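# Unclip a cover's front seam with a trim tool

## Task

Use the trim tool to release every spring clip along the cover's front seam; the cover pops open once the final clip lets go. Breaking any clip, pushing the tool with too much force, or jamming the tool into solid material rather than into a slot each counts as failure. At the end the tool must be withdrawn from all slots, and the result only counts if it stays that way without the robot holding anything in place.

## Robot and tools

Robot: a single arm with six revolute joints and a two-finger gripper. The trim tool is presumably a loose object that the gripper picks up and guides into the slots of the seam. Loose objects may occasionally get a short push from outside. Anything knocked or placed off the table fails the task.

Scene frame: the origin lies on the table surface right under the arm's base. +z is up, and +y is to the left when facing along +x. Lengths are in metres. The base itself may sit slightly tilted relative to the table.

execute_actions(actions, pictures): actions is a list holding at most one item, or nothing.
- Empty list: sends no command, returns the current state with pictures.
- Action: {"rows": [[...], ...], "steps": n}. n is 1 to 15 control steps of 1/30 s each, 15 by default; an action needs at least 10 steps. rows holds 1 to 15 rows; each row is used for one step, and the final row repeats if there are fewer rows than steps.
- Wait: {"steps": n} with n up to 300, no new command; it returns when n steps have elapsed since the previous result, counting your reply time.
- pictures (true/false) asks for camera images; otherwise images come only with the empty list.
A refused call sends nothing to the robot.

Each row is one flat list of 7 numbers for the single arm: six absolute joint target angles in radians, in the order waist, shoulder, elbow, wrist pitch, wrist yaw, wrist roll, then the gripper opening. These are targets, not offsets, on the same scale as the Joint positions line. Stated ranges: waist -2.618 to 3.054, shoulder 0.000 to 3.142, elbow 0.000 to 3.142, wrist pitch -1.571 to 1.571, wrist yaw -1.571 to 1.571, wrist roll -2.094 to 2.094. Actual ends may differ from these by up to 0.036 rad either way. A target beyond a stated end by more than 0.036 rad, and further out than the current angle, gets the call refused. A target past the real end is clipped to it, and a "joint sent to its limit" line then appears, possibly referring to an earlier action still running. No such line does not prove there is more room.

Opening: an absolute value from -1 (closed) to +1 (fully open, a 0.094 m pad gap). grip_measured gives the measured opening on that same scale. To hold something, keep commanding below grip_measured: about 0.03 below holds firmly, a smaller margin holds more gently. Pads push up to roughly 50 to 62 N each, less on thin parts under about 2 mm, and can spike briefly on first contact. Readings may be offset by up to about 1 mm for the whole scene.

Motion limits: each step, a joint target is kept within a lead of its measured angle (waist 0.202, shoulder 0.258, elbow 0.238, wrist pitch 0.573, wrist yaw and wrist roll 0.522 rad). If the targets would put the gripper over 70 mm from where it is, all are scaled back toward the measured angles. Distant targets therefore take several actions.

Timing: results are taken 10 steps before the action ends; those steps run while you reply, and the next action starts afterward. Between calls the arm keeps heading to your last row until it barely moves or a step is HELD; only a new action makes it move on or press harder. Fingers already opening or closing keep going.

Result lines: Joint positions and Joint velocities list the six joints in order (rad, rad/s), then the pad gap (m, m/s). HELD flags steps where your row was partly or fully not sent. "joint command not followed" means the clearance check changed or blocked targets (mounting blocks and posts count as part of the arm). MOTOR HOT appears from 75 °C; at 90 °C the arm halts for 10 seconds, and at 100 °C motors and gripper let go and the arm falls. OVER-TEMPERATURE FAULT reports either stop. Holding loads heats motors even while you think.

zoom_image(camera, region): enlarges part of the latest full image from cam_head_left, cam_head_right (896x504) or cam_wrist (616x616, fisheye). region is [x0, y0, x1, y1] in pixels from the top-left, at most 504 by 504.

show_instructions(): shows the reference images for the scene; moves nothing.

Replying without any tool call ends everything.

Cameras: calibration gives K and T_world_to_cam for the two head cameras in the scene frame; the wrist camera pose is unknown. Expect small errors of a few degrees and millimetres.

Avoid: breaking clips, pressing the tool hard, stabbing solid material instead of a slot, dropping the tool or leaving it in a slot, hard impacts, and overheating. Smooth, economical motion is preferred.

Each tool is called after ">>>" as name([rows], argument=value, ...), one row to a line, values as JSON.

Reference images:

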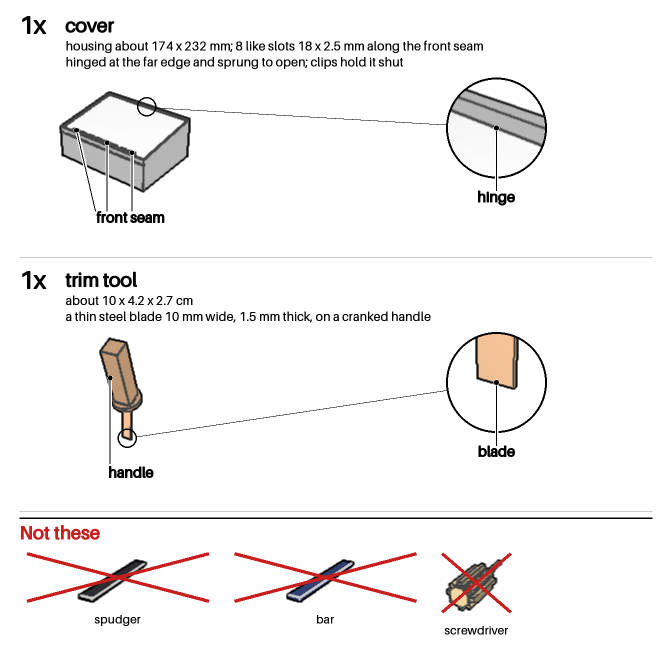

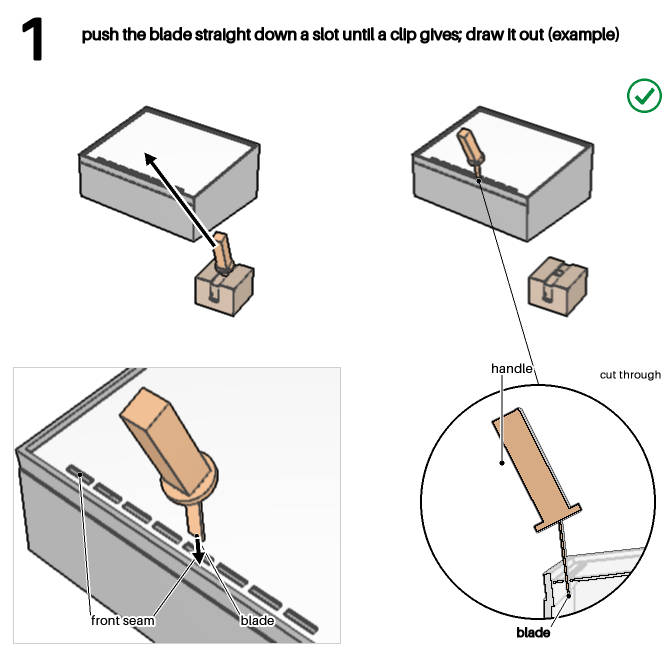

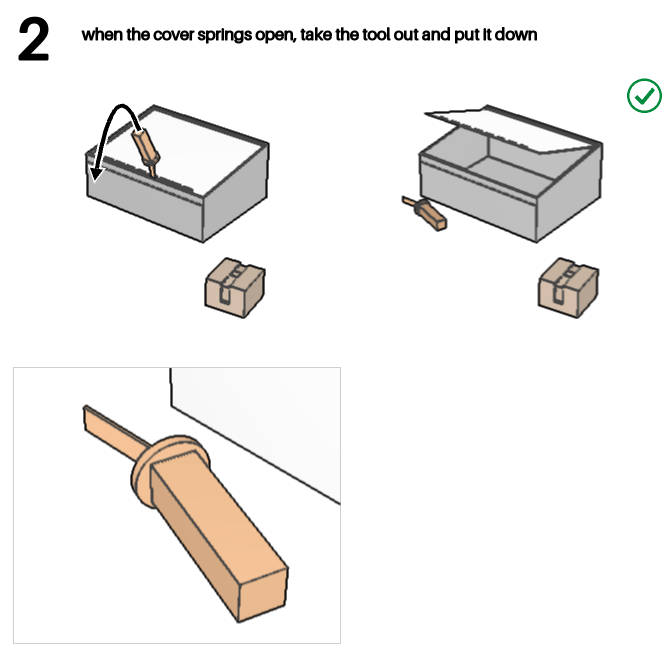

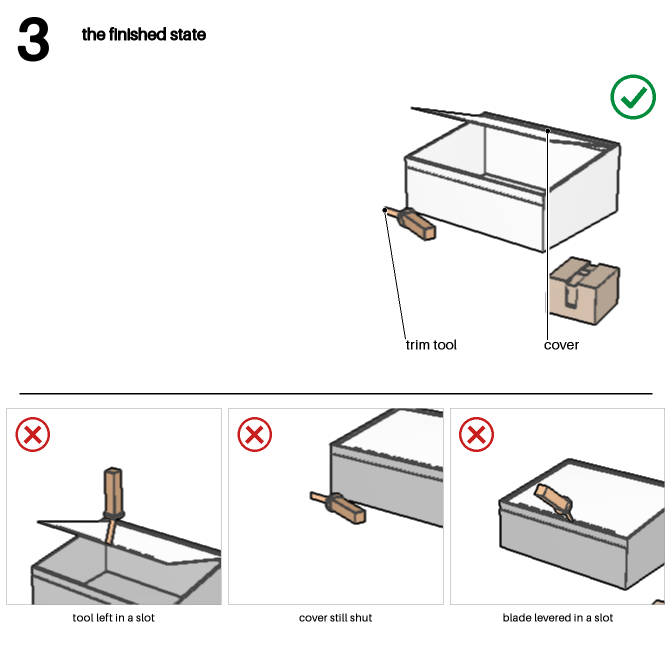

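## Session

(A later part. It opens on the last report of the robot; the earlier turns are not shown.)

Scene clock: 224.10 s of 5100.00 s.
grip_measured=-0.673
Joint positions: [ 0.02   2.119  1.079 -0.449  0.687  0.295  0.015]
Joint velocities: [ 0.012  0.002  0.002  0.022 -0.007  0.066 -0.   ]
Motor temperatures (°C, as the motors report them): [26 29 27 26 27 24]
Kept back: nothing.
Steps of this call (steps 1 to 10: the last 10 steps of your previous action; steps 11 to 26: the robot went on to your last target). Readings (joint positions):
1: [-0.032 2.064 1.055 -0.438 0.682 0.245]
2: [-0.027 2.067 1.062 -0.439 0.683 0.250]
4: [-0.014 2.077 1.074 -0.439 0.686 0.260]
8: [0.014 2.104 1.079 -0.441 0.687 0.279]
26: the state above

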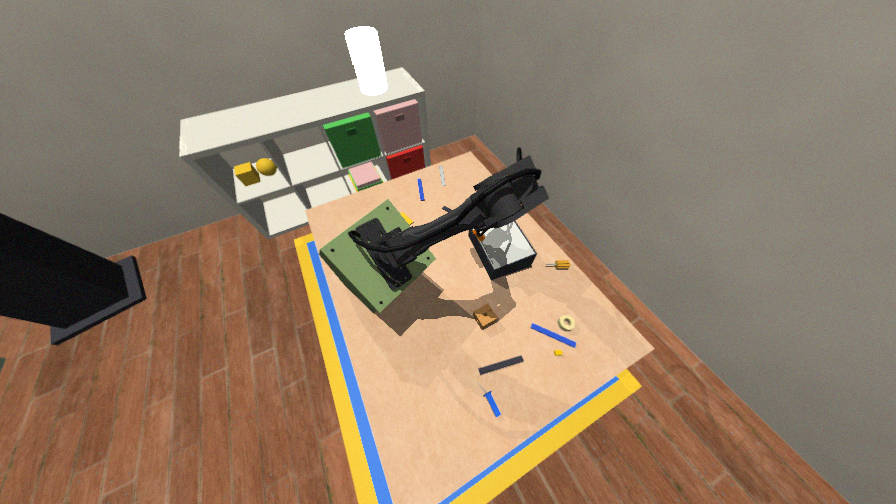

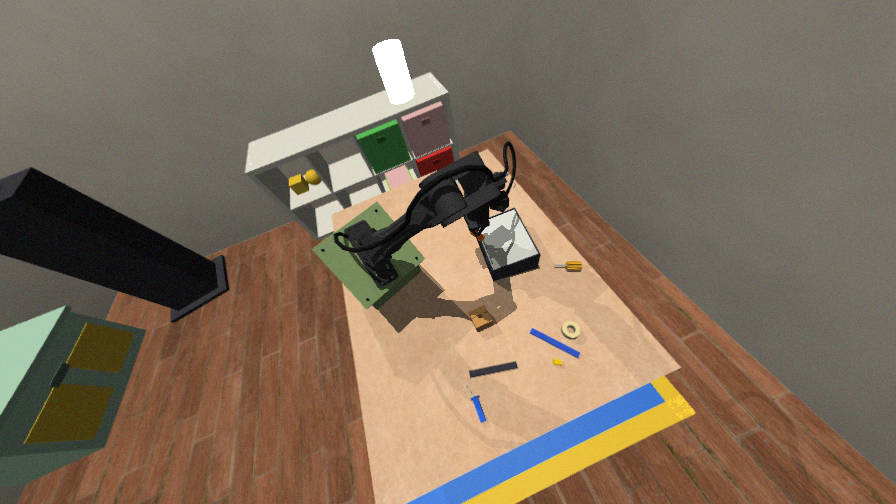

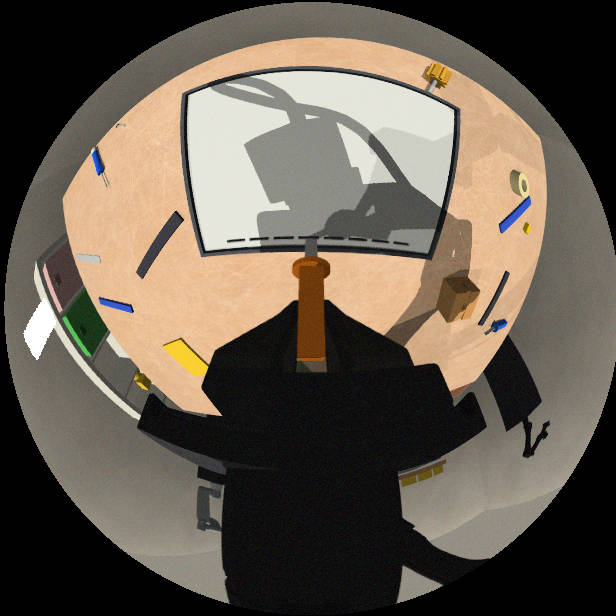

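>>> execute_actions([
  {"rows":[[0.036,2.130,1.103,-0.432,0.698,0.312,-0.72],[0.036,2.130,1.103,-0.429,0.698,0.313,-0.72],[0.036,2.141,1.103,-0.427,0.698,0.313,-0.72],[0.036,2.144,1.103,-0.426,0.698,0.313,-0.72],[0.036,2.145,1.103,-0.426,0.698,0.313,-0.72],[0.036,2.137,1.103,-0.426,0.698,0.313,-0.72]],"steps":11},
])

>>> execute_actions([
  {"steps":18},
], pictures=true)

>>> zoom_image(camera="cam_wrist", region=[285,220,345,260])

Scene clock: 225.47 s of 5100.00 s.
grip_measured=-0.673
Joint positions: [ 0.02   2.119  1.079 -0.449  0.687  0.297  0.015]
Joint velocities: [ 0.002 -0.002 -0.002  0.007  0.022  0.022 -0.001]
Motor temperatures (°C, as the motors report them): [26 29 27 26 27 24]
Steps of this call (steps 1 to 15: the robot went on to your last target; steps 16 to 40: nothing new was sent; step 41: the first step of this action). Readings (joint positions):
41: the state above

Scene clock: 226.07 s of 5100.00 s.
grip_measured=-0.673
Joint positions: [ 0.02   2.123  1.079 -0.441  0.687  0.303  0.015]
Joint velocities: [ 0.002 -0.012 -0.007  0.007  0.037 -0.095 -0.   ]
Motor temperatures (°C, as the motors report them): [26 29 27 26 27 24]
Kept back: nothing.
Steps of this call (steps 1 to 10: the last 10 steps of your previous action; steps 11 to 15: the robot went on to your last target; steps 16 to 18: nothing new was sent). Readings (joint positions):
1: [0.020 2.119 1.079 -0.448 0.687 0.298]
2: [0.020 2.119 1.079 -0.447 0.687 0.299]
4: [0.020 2.121 1.079 -0.444 0.687 0.300]
8: [0.020 2.123 1.079 -0.442 0.687 0.302]
18: the state above
The arm was judged still, so your last target was given up. Only a new action makes it travel on or press farther. Fingers that are still opening or closing keep moving.

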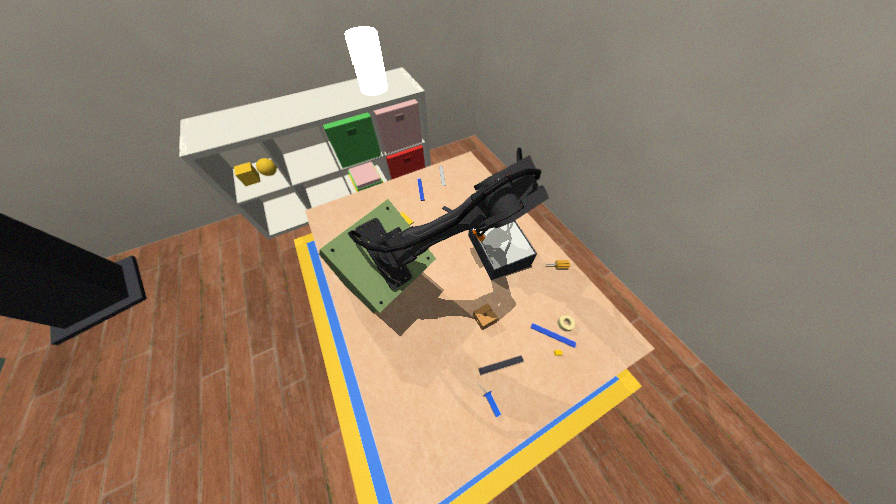

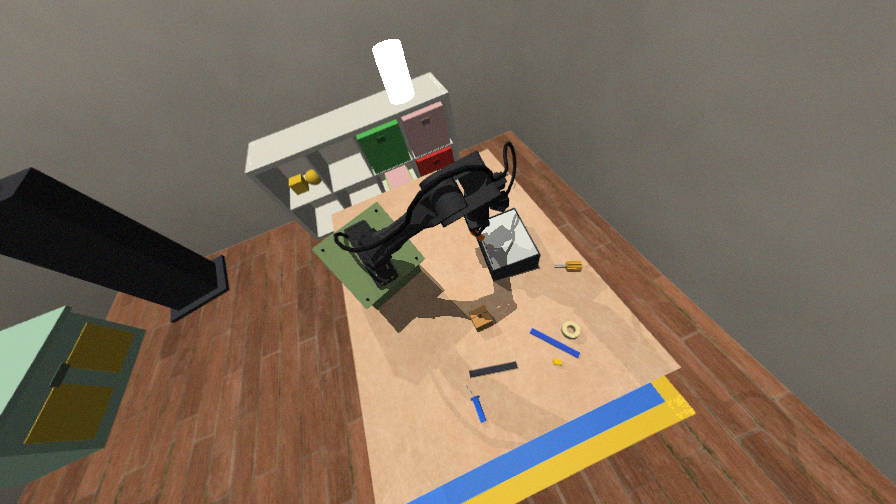

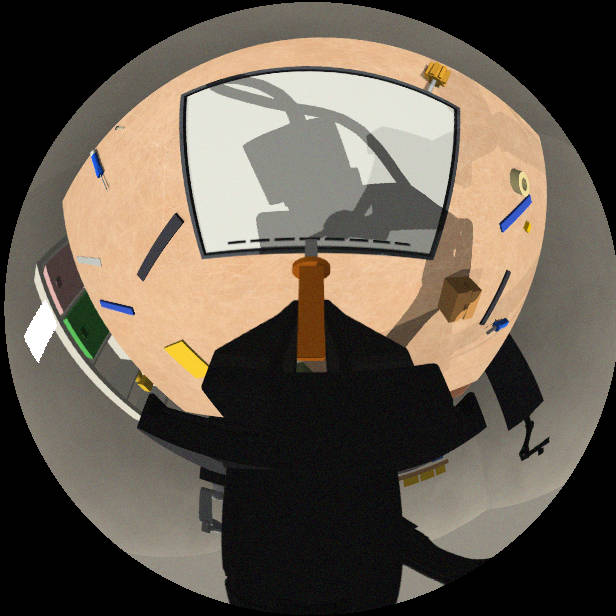

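Region (285, 220, 345, 260) of cam_wrist's 616x616 image, scaled by 8.400, with more detail than that image has.

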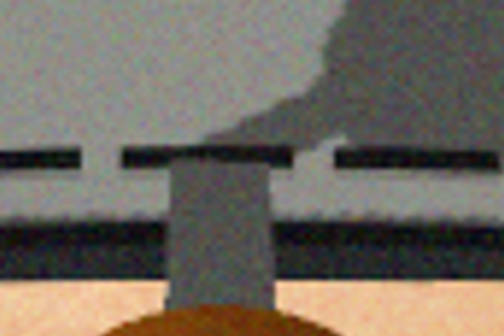

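>>> execute_actions([
  {"rows":[[0.036,2.137,1.103,-0.424,0.698,0.313,-0.72],[0.036,2.137,1.103,-0.421,0.698,0.313,-0.72],[0.036,2.147,1.103,-0.418,0.698,0.313,-0.72],[0.036,2.150,1.103,-0.415,0.698,0.313,-0.72],[0.036,2.153,1.103,-0.412,0.698,0.313,-0.72],[0.036,2.156,1.103,-0.410,0.698,0.313,-0.72],[0.036,2.158,1.103,-0.408,0.698,0.313,-0.72],[0.036,2.160,1.103,-0.408,0.698,0.313,-0.72],[0.036,2.160,1.103,-0.408,0.698,0.313,-0.72],[0.036,2.150,1.103,-0.408,0.698,0.313,-0.72]],"steps":13},
])

>>> execute_actions([
  {"steps":16},
], pictures=true)

>>> zoom_image(camera="cam_wrist", region=[285,220,345,260])

Scene clock: 227.17 s of 5100.00 s.
grip_measured=-0.673
Joint positions: [ 0.02   2.123  1.079 -0.439  0.687  0.303  0.015]
Joint velocities: [-0.007 -0.012 -0.007  0.037 -0.007 -0.037  0.   ]
Motor temperatures (°C, as the motors report them): [26 29 27 26 27 24]
Steps of this call (steps 1 to 30: nothing new was sent; steps 31 to 33: the first 3 steps of this action). Readings (joint positions):
31: [0.020 2.123 1.079 -0.440 0.687 0.303]
32: [0.020 2.123 1.079 -0.440 0.687 0.303]
33: the state above

Scene clock: 227.70 s of 5100.00 s.
grip_measured=-0.673
Joint positions: [ 0.02   2.141  1.079 -0.419  0.69   0.304  0.015]
Joint velocities: [ 0.007  0.002  0.002 -0.007  0.007 -0.11   0.   ]
Motor temperatures (°C, as the motors report them): [26 29 27 26 27 24]
Kept back: nothing.
Steps of this call (steps 1 to 10: the last 10 steps of your previous action; steps 11 to 16: the robot went on to your last target). Readings (joint positions):
1: [0.020 2.124 1.079 -0.437 0.687 0.303]
2: [0.020 2.126 1.079 -0.434 0.687 0.303]
4: [0.020 2.134 1.079 -0.429 0.687 0.303]
8: [0.020 2.141 1.079 -0.419 0.690 0.303]
16: the state above

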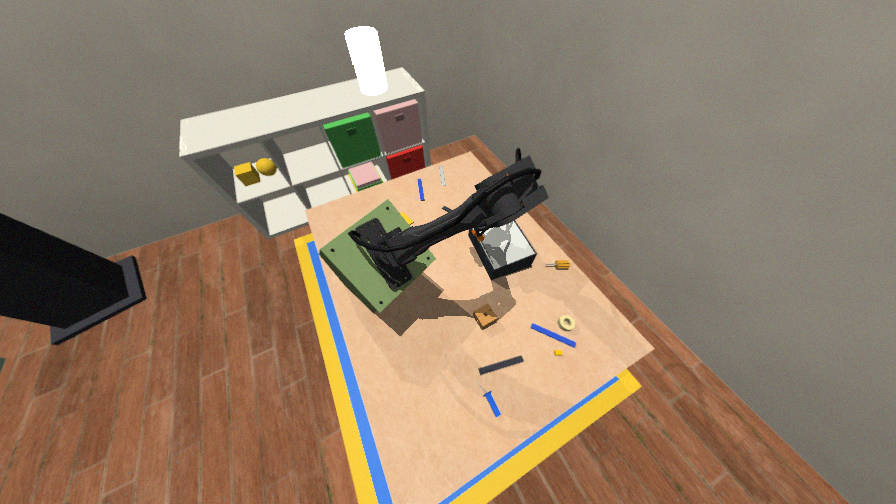

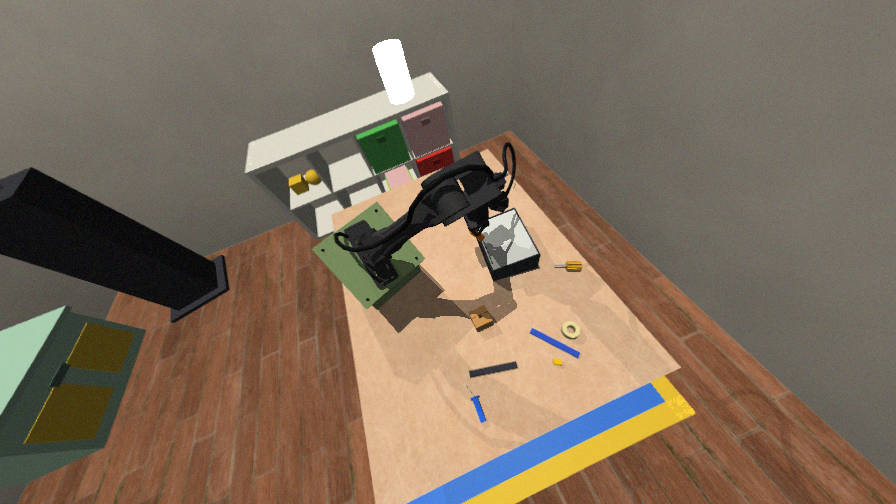

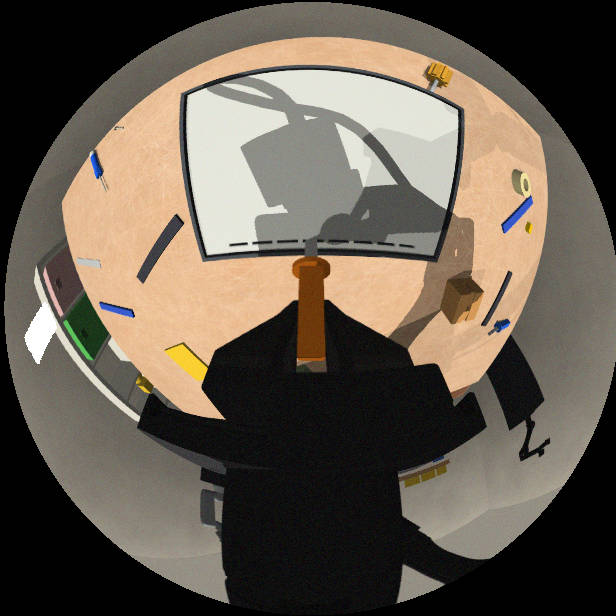

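Region (285, 220, 345, 260) of cam_wrist's 616x616 image, scaled by 8.400, with more detail than that image has.

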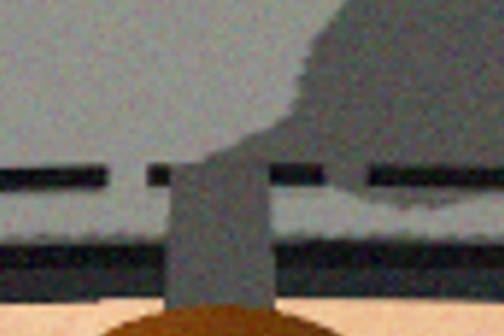

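>>> execute_actions([
  {"rows":[[0.004,2.165,1.103,-0.403,0.698,0.313,-0.72],[0.002,2.168,1.103,-0.401,0.698,0.313,-0.72],[0.002,2.170,1.103,-0.399,0.698,0.313,-0.72],[0.004,2.171,1.103,-0.398,0.698,0.313,-0.72],[0.007,2.172,1.103,-0.397,0.698,0.313,-0.72],[0.009,2.174,1.103,-0.396,0.698,0.313,-0.72],[0.010,2.176,1.103,-0.394,0.698,0.313,-0.72],[0.010,2.178,1.103,-0.392,0.698,0.313,-0.72],[0.010,2.180,1.103,-0.390,0.698,0.313,-0.72],[0.010,2.182,1.103,-0.389,0.698,0.313,-0.72],[0.010,2.184,1.103,-0.388,0.698,0.313,-0.72],[0.010,2.186,1.103,-0.388,0.698,0.313,-0.72]],"steps":13},
])

>>> execute_actions([
  {"steps":13},
], pictures=true)

>>> zoom_image(camera="cam_wrist", region=[285,220,345,260])

Scene clock: 229.07 s of 5100.00 s.
grip_measured=-0.673
Joint positions: [ 0.014  2.144  1.079 -0.415  0.69   0.304  0.015]
Joint velocities: [-0.09   0.071 -0.002  0.081  0.051 -0.095 -0.   ]
Motor temperatures (°C, as the motors report them): [26 29 27 26 27 24]
Steps of this call (steps 1 to 15: the robot went on to your last target; steps 16 to 38: nothing new was sent; steps 39 to 41: the first 3 steps of this action). Readings (joint positions):
39: [0.020 2.141 1.079 -0.419 0.690 0.304]
40: [0.017 2.142 1.079 -0.418 0.690 0.304]
41: the state above

Scene clock: 229.50 s of 5100.00 s.
grip_measured=-0.673
Joint positions: [ 0.012  2.149  1.079 -0.409  0.693  0.304  0.015]
Joint velocities: [-0.002  0.017 -0.002  0.007  0.007 -0.022  0.   ]
Motor temperatures (°C, as the motors report them): [26 29 27 26 27 24]
Kept back: nothing.
Steps of this call (steps 1 to 10: the last 10 steps of your previous action; steps 11 to 13: the robot went on to your last target). Readings (joint positions):
1: [0.012 2.145 1.079 -0.413 0.690 0.304]
2: [0.012 2.146 1.079 -0.411 0.690 0.304]
4: [0.012 2.146 1.079 -0.411 0.690 0.304]
8: [0.012 2.147 1.079 -0.410 0.691 0.304]
13: the state above

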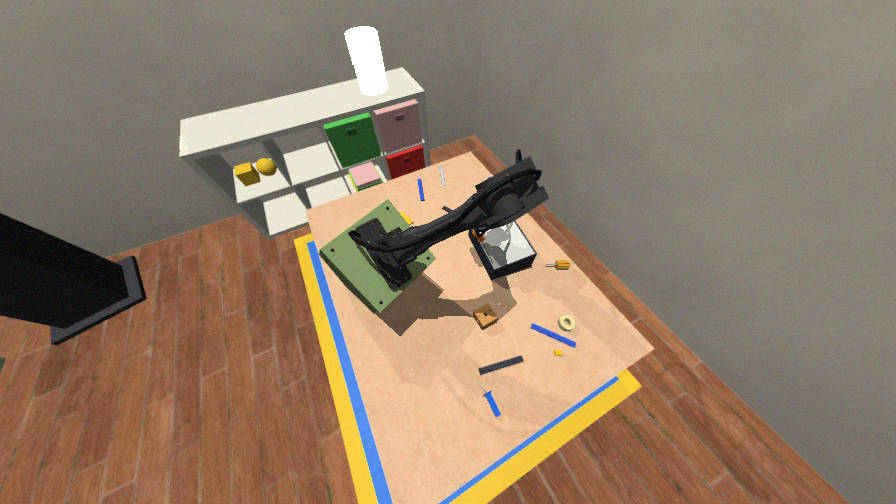

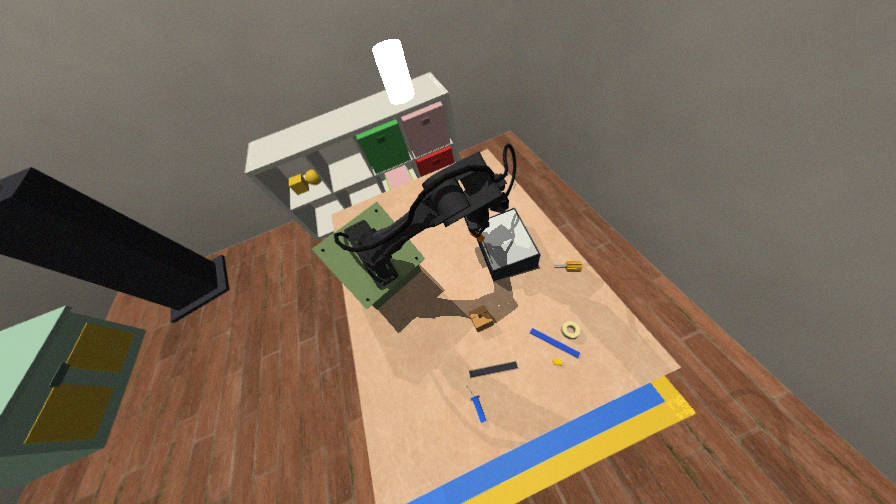

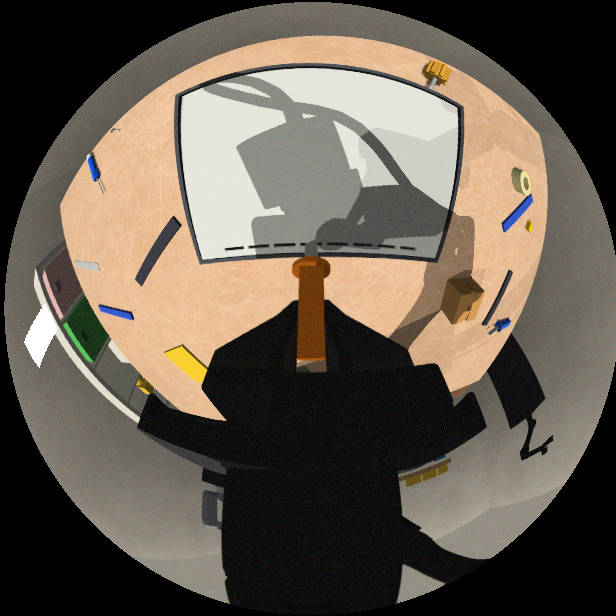

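Region (285, 220, 345, 260) of cam_wrist's 616x616 image, scaled by 8.400, with more detail than that image has.

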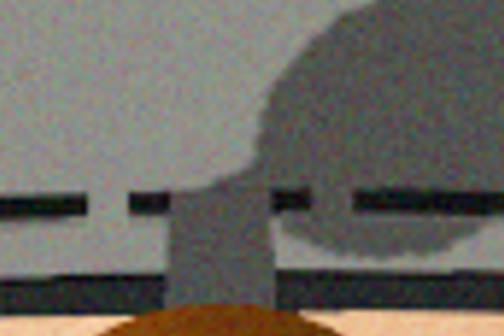

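>>> execute_actions([
  {"rows":[[0.010,2.184,1.103,-0.390,0.698,0.313,-0.72],[0.010,2.186,1.103,-0.390,0.698,0.313,-0.72],[0.010,2.188,1.103,-0.390,0.698,0.313,-0.72],[0.010,2.190,1.103,-0.390,0.698,0.313,-0.72],[0.010,2.192,1.103,-0.390,0.698,0.313,-0.72],[0.010,2.194,1.103,-0.390,0.698,0.313,-0.72],[0.010,2.196,1.103,-0.390,0.698,0.313,-0.72],[0.010,2.198,1.103,-0.390,0.698,0.313,-0.72],[0.010,2.199,1.103,-0.390,0.698,0.313,-0.72],[0.010,2.200,1.103,-0.390,0.698,0.313,-0.72]],"steps":12},
])

>>> execute_actions([
  {"steps":12},
], pictures=true)

>>> zoom_image(camera="cam_wrist", region=[285,220,345,260])

Scene clock: 231.60 s of 5100.00 s.
grip_measured=-0.673
Joint positions: [ 0.012  2.149  1.079 -0.409  0.693  0.304  0.015]
Joint velocities: [-0.002  0.007  0.022  0.007  0.022  0.022 -0.   ]
Motor temperatures (°C, as the motors report them): [26 29 27 26 27 24]
Steps of this call (steps 1 to 15: the robot went on to your last target; steps 16 to 61: nothing new was sent; steps 62 to 63: the first 2 steps of this action). Readings (joint positions):
62: [0.012 2.149 1.079 -0.409 0.693 0.304]
63: the state above

Scene clock: 232.00 s of 5100.00 s.
grip_measured=-0.673
Joint positions: [ 0.012  2.169  1.084 -0.395  0.706  0.304  0.015]
Joint velocities: [ 0.002 -0.012 -0.007 -0.051 -0.007  0.037 -0.   ]
Motor temperatures (°C, as the motors report them): [26 29 27 26 27 24]
Kept back: nothing.
Steps of this call (steps 1 to 10: the last 10 steps of your previous action; steps 11 to 12: the robot went on to your last target). Readings (joint positions):
1: [0.012 2.149 1.079 -0.409 0.693 0.304]
2: [0.012 2.149 1.079 -0.409 0.693 0.304]
4: [0.012 2.149 1.079 -0.409 0.693 0.304]
8: [0.012 2.161 1.082 -0.400 0.699 0.304]
12: the state above

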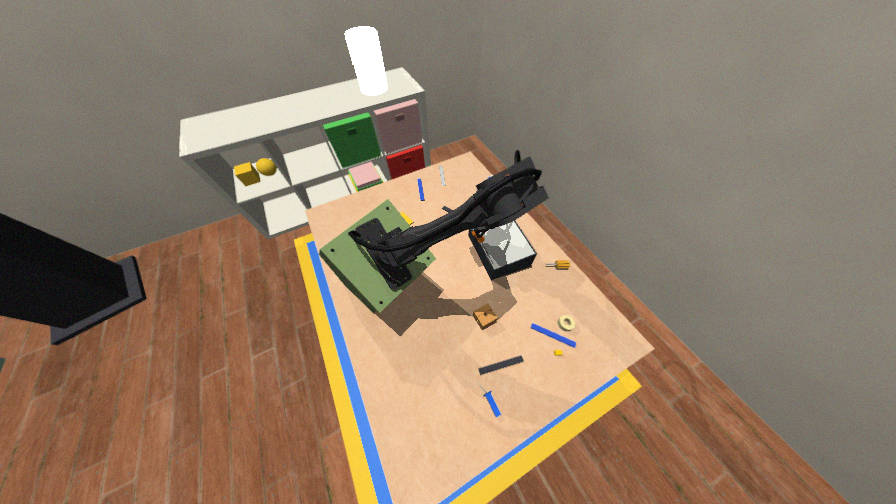

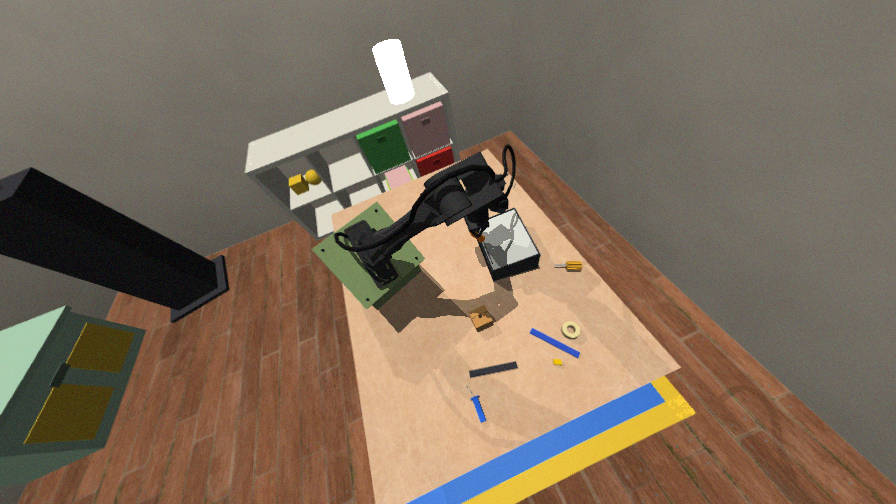

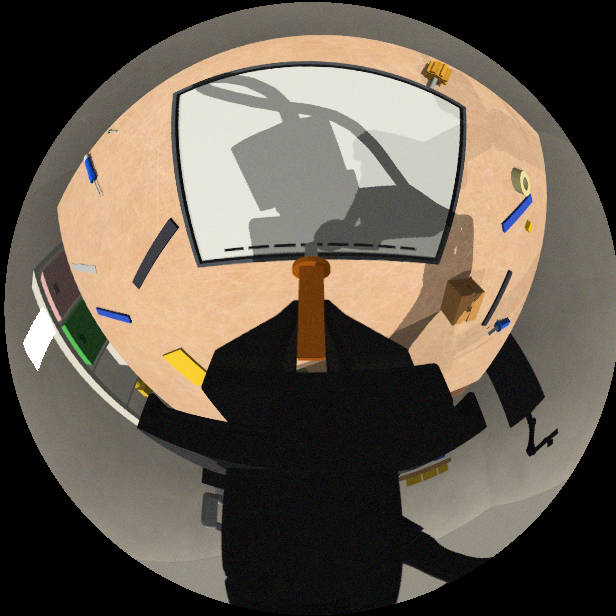

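Region (285, 220, 345, 260) of cam_wrist's 616x616 image, scaled by 8.400, with more detail than that image has.

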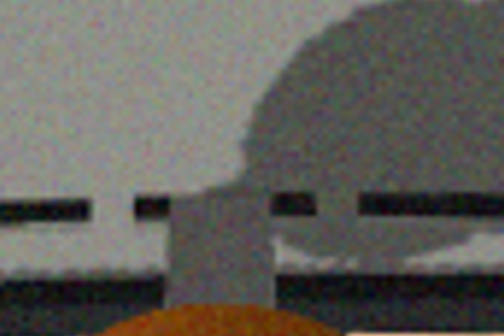

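>>> execute_actions([
  {"rows":[[0.011,2.149,1.103,-0.408,0.696,0.313,-0.72],[0.011,2.145,1.103,-0.4125,0.693,0.313,-0.72],[0.011,2.141,1.103,-0.417,0.690,0.313,-0.72],[0.011,2.137,1.103,-0.4215,0.688,0.313,-0.72],[0.011,2.133,1.103,-0.426,0.686,0.313,-0.72],[0.022,2.129,1.103,-0.4305,0.684,0.313,-0.72],[0.032,2.125,1.103,-0.435,0.682,0.313,-0.72],[0.038,2.122,1.103,-0.4395,0.680,0.313,-0.72],[0.042,2.119,1.103,-0.444,0.680,0.313,-0.72],[0.042,2.116,1.103,-0.448,0.680,0.313,-0.72],[0.040,2.113,1.103,-0.451,0.680,0.313,-0.72],[0.038,2.110,1.103,-0.453,0.680,0.313,-0.72],[0.038,2.108,1.103,-0.454,0.680,0.313,-0.72]],"steps":15},
])

>>> execute_actions([
  {"steps":16},
])

Scene clock: 233.00 s of 5100.00 s.
grip_measured=-0.673
Joint positions: [ 0.012  2.158  1.084 -0.401  0.698  0.304  0.015]
Joint velocities: [ 0.007 -0.071  0.002 -0.022 -0.095 -0.037  0.   ]
Motor temperatures (°C, as the motors report them): [26 29 27 26 27 24]
Steps of this call (steps 1 to 25: the robot went on to your last target; steps 26 to 30: the first 5 steps of this action). Readings (joint positions):
26: [0.012 2.167 1.084 -0.395 0.706 0.304]
27: [0.012 2.165 1.084 -0.395 0.703 0.304]
29: [0.012 2.160 1.084 -0.399 0.700 0.304]
30: the state above

Scene clock: 233.53 s of 5100.00 s.
grip_measured=-0.673
Joint positions: [ 0.024  2.12   1.084 -0.43   0.687  0.304  0.015]
Joint velocities: [-0.007 -0.007 -0.007  0.022 -0.037  0.007 -0.001]
Motor temperatures (°C, as the motors report them): [26 29 27 26 27 24]
Kept back: nothing.
Steps of this call (steps 1 to 10: the last 10 steps of your previous action; steps 11 to 16: the robot went on to your last target). Readings (joint positions):
1: [0.012 2.154 1.084 -0.405 0.695 0.304]
2: [0.012 2.151 1.084 -0.409 0.693 0.304]
4: [0.014 2.143 1.084 -0.419 0.689 0.304]
8: [0.024 2.123 1.084 -0.425 0.688 0.304]
16: the state above

>>> execute_actions([
  {"rows":[[0.040,2.112,1.120,-0.454,0.690,0.320,-0.72],[0.046,2.118,1.125,-0.457,0.694,0.328,-0.72],[0.052,2.130,1.129,-0.460,0.697,0.335,-0.72],[0.058,2.144,1.133,-0.462,0.700,0.342,-0.72],[0.064,2.155,1.136,-0.464,0.702,0.349,-0.72],[0.070,2.165,1.138,-0.465,0.704,0.355,-0.72],[0.075,2.173,1.138,-0.466,0.705,0.361,-0.72],[0.079,2.180,1.138,-0.466,0.705,0.366,-0.72],[0.082,2.186,1.138,-0.466,0.705,0.370,-0.72],[0.084,2.191,1.138,-0.466,0.705,0.373,-0.72],[0.084,2.194,1.138,-0.466,0.705,0.374,-0.72],[0.084,2.196,1.138,-0.466,0.705,0.374,-0.72]],"steps":13},
])

>>> execute_actions([
  {"steps":26},
], pictures=true)

>>> zoom_image(camera="cam_wrist", region=[285,220,345,260])

Scene clock: 234.90 s of 5100.00 s.
grip_measured=-0.673
Joint positions: [ 0.025  2.12   1.089 -0.437  0.687  0.31   0.015]
Joint velocities: [ 0.042 -0.002  0.095 -0.183  0.007  0.125 -0.001]
Motor temperatures (°C, as the motors report them): [26 29 27 26 27 24]
Steps of this call (steps 1 to 15: the robot went on to your last target; steps 16 to 38: nothing new was sent; steps 39 to 41: the first 3 steps of this action). Readings (joint positions):
39: [0.024 2.120 1.084 -0.430 0.687 0.304]
40: [0.024 2.120 1.086 -0.432 0.687 0.307]
41: the state above

Scene clock: 235.77 s of 5100.00 s.
grip_measured=-0.673
Joint positions: [ 0.056  2.172  1.116 -0.456  0.742  0.367  0.015]
Joint velocities: [-0.007 -0.007 -0.012  0.022 -0.051 -0.022 -0.   ]
Motor temperatures (°C, as the motors report them): [26 29 27 26 27 24]
Kept back: nothing.
Steps of this call (steps 1 to 10: the last 10 steps of your previous action; steps 11 to 26: the robot went on to your last target). Readings (joint positions):
1: [0.027 2.120 1.093 -0.442 0.688 0.314]
2: [0.030 2.122 1.098 -0.449 0.689 0.319]
4: [0.040 2.135 1.106 -0.455 0.696 0.330]
8: [0.052 2.163 1.112 -0.456 0.732 0.352]
26: the state above

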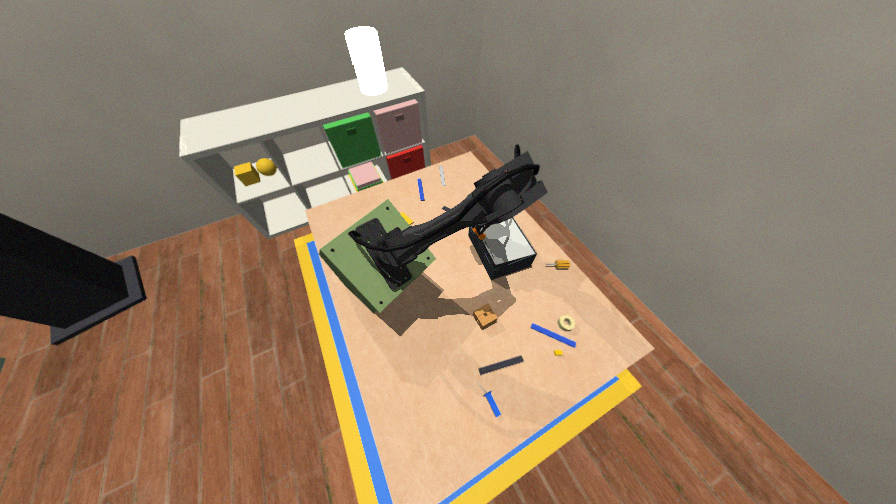

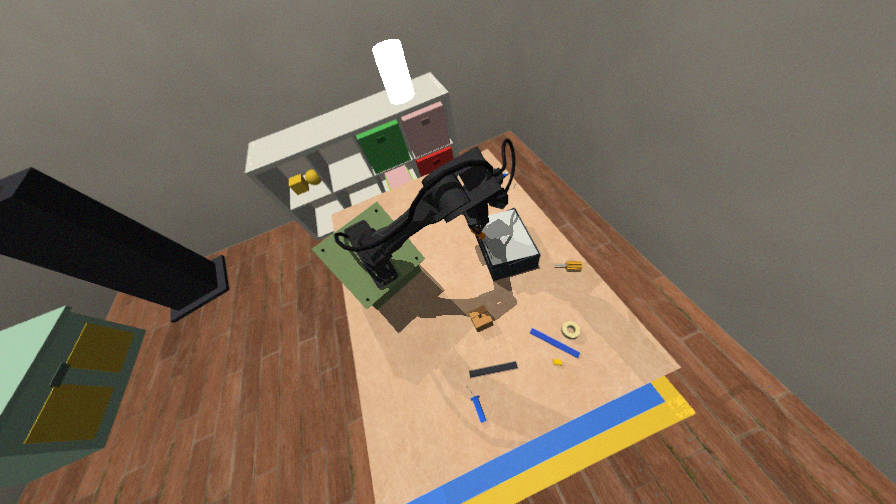

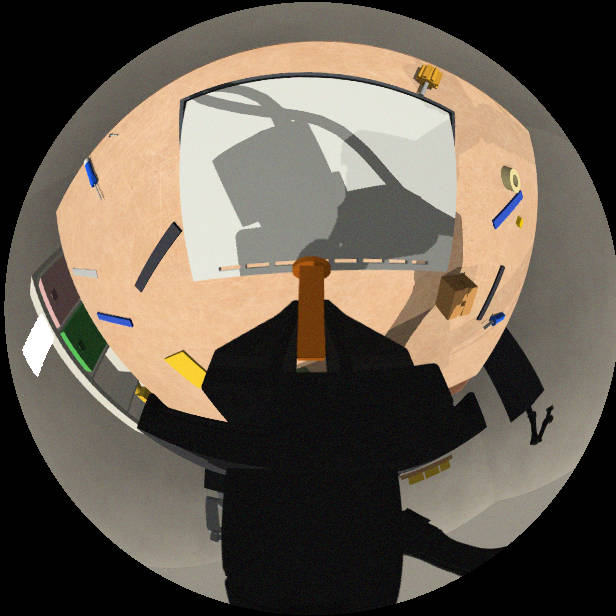

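Region (285, 220, 345, 260) of cam_wrist's 616x616 image, scaled by 8.400, with more detail than that image has.

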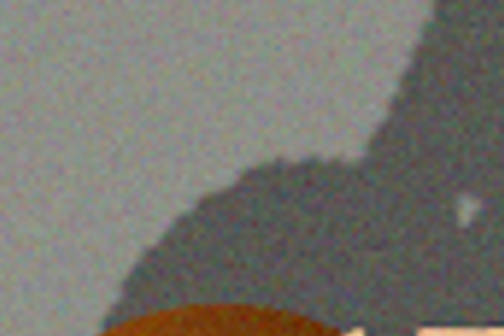

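>>> execute_actions([
  {"rows":[[0.060,2.152,1.138,-0.470,0.700,0.374,-0.72],[0.060,2.146,1.138,-0.478,0.697,0.374,-0.72],[0.060,2.140,1.138,-0.486,0.694,0.374,-0.72],[0.062,2.134,1.138,-0.494,0.691,0.374,-0.72],[0.066,2.128,1.138,-0.502,0.688,0.374,-0.72],[0.070,2.122,1.138,-0.510,0.686,0.374,-0.72],[0.074,2.116,1.138,-0.518,0.684,0.374,-0.72],[0.077,2.110,1.140,-0.526,0.682,0.376,-0.72],[0.080,2.104,1.141,-0.534,0.681,0.378,-0.72],[0.083,2.098,1.142,-0.542,0.680,0.380,-0.72],[0.086,2.092,1.143,-0.550,0.680,0.381,-0.72],[0.088,2.086,1.144,-0.558,0.680,0.382,-0.72],[0.090,2.081,1.145,-0.566,0.680,0.383,-0.72],[0.092,2.077,1.146,-0.573,0.680,0.384,-0.72],[0.093,2.073,1.146,-0.579,0.680,0.384,-0.72]],"steps":15},
])

>>> execute_actions([
  {"steps":22},
], pictures=true)

Scene clock: 239.37 s of 5100.00 s.
grip_measured=-0.673
Joint positions: [ 0.056  2.154  1.116 -0.469  0.73   0.367  0.015]
Joint velocities: [-0.012 -0.183  0.007 -0.125 -0.154 -0.007 -0.   ]
Motor temperatures (°C, as the motors report them): [27 29 27 26 27 24]
Steps of this call (steps 1 to 15: the robot went on to your last target; steps 16 to 90: nothing new was sent; then 0.43 s passed at rest; steps 91 to 95: the first 5 steps of this action). Readings (joint positions):
91: [0.056 2.171 1.116 -0.456 0.742 0.367]
92: [0.056 2.168 1.116 -0.457 0.741 0.367]
94: [0.056 2.160 1.116 -0.464 0.735 0.367]
95: the state above

Scene clock: 240.10 s of 5100.00 s.
grip_measured=-0.673
Joint positions: [ 0.074  2.086  1.116 -0.541  0.695  0.373  0.015]
Joint velocities: [ 0.002 -0.012  0.002 -0.007  0.037 -0.022  0.001]
Motor temperatures (°C, as the motors report them): [27 29 27 26 27 24]
Kept back: nothing.
Steps of this call (steps 1 to 10: the last 10 steps of your previous action; steps 11 to 22: the robot went on to your last target). Readings (joint positions):
1: [0.056 2.148 1.116 -0.474 0.725 0.367]
2: [0.056 2.142 1.116 -0.479 0.720 0.367]
4: [0.056 2.129 1.116 -0.489 0.709 0.367]
8: [0.064 2.105 1.116 -0.511 0.700 0.370]
22: the state above

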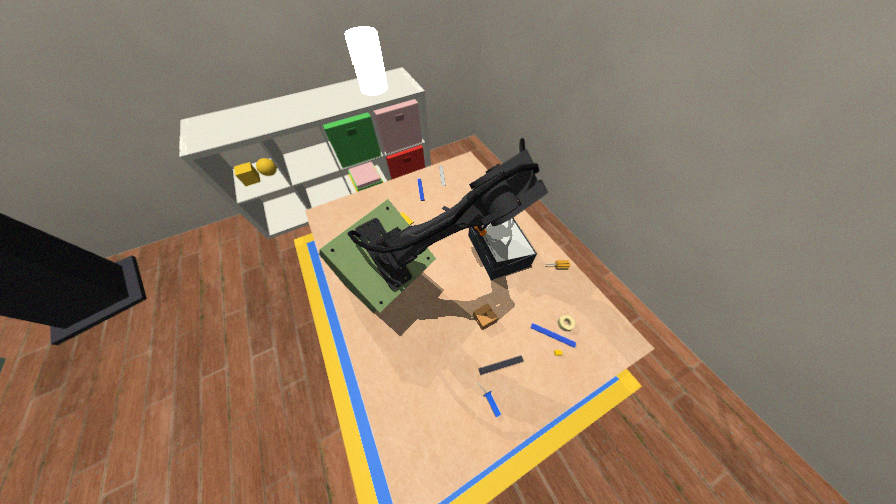

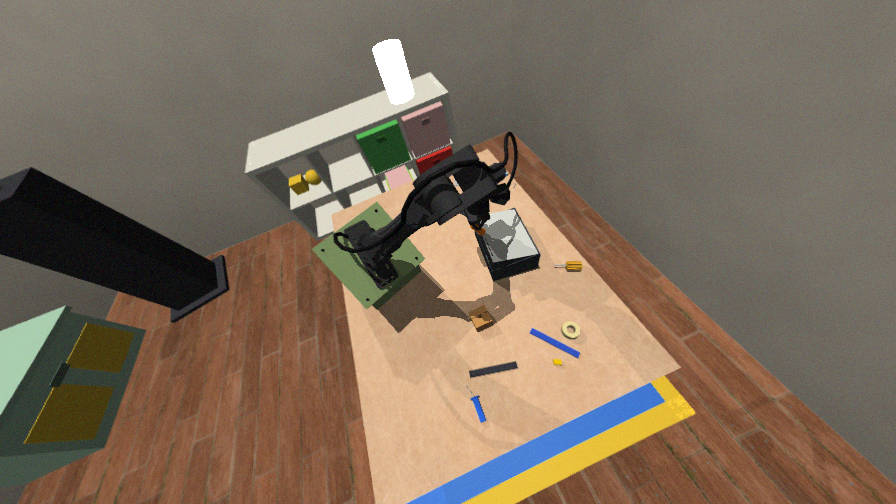

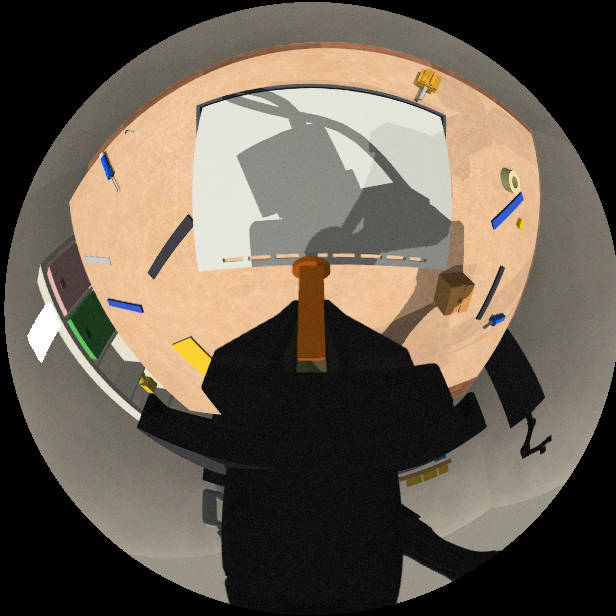

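>>> zoom_image(camera="cam_wrist", region=[250,230,370,310])

>>> zoom_image(camera="cam_head_right", region=[440,180,580,290])

Region (250, 230, 370, 310) of cam_wrist's 616x616 image, scaled by 4.200, with more detail than that image has.

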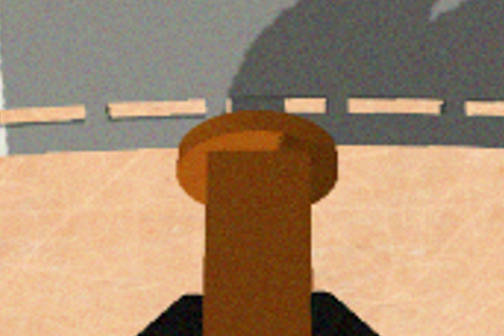

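Region (440, 180, 580, 290) of cam_head_right's 896x504 image, scaled by 3.600, with more detail than that image has; it fills the top 396 rows of this view, and the rest is white.

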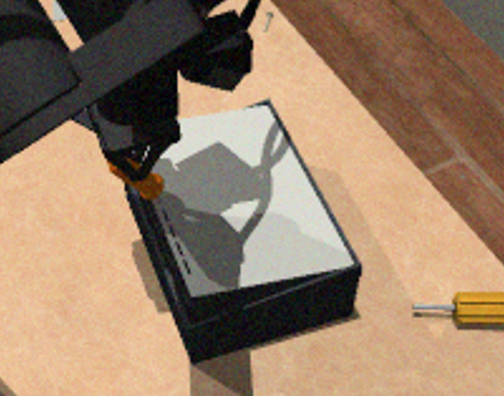

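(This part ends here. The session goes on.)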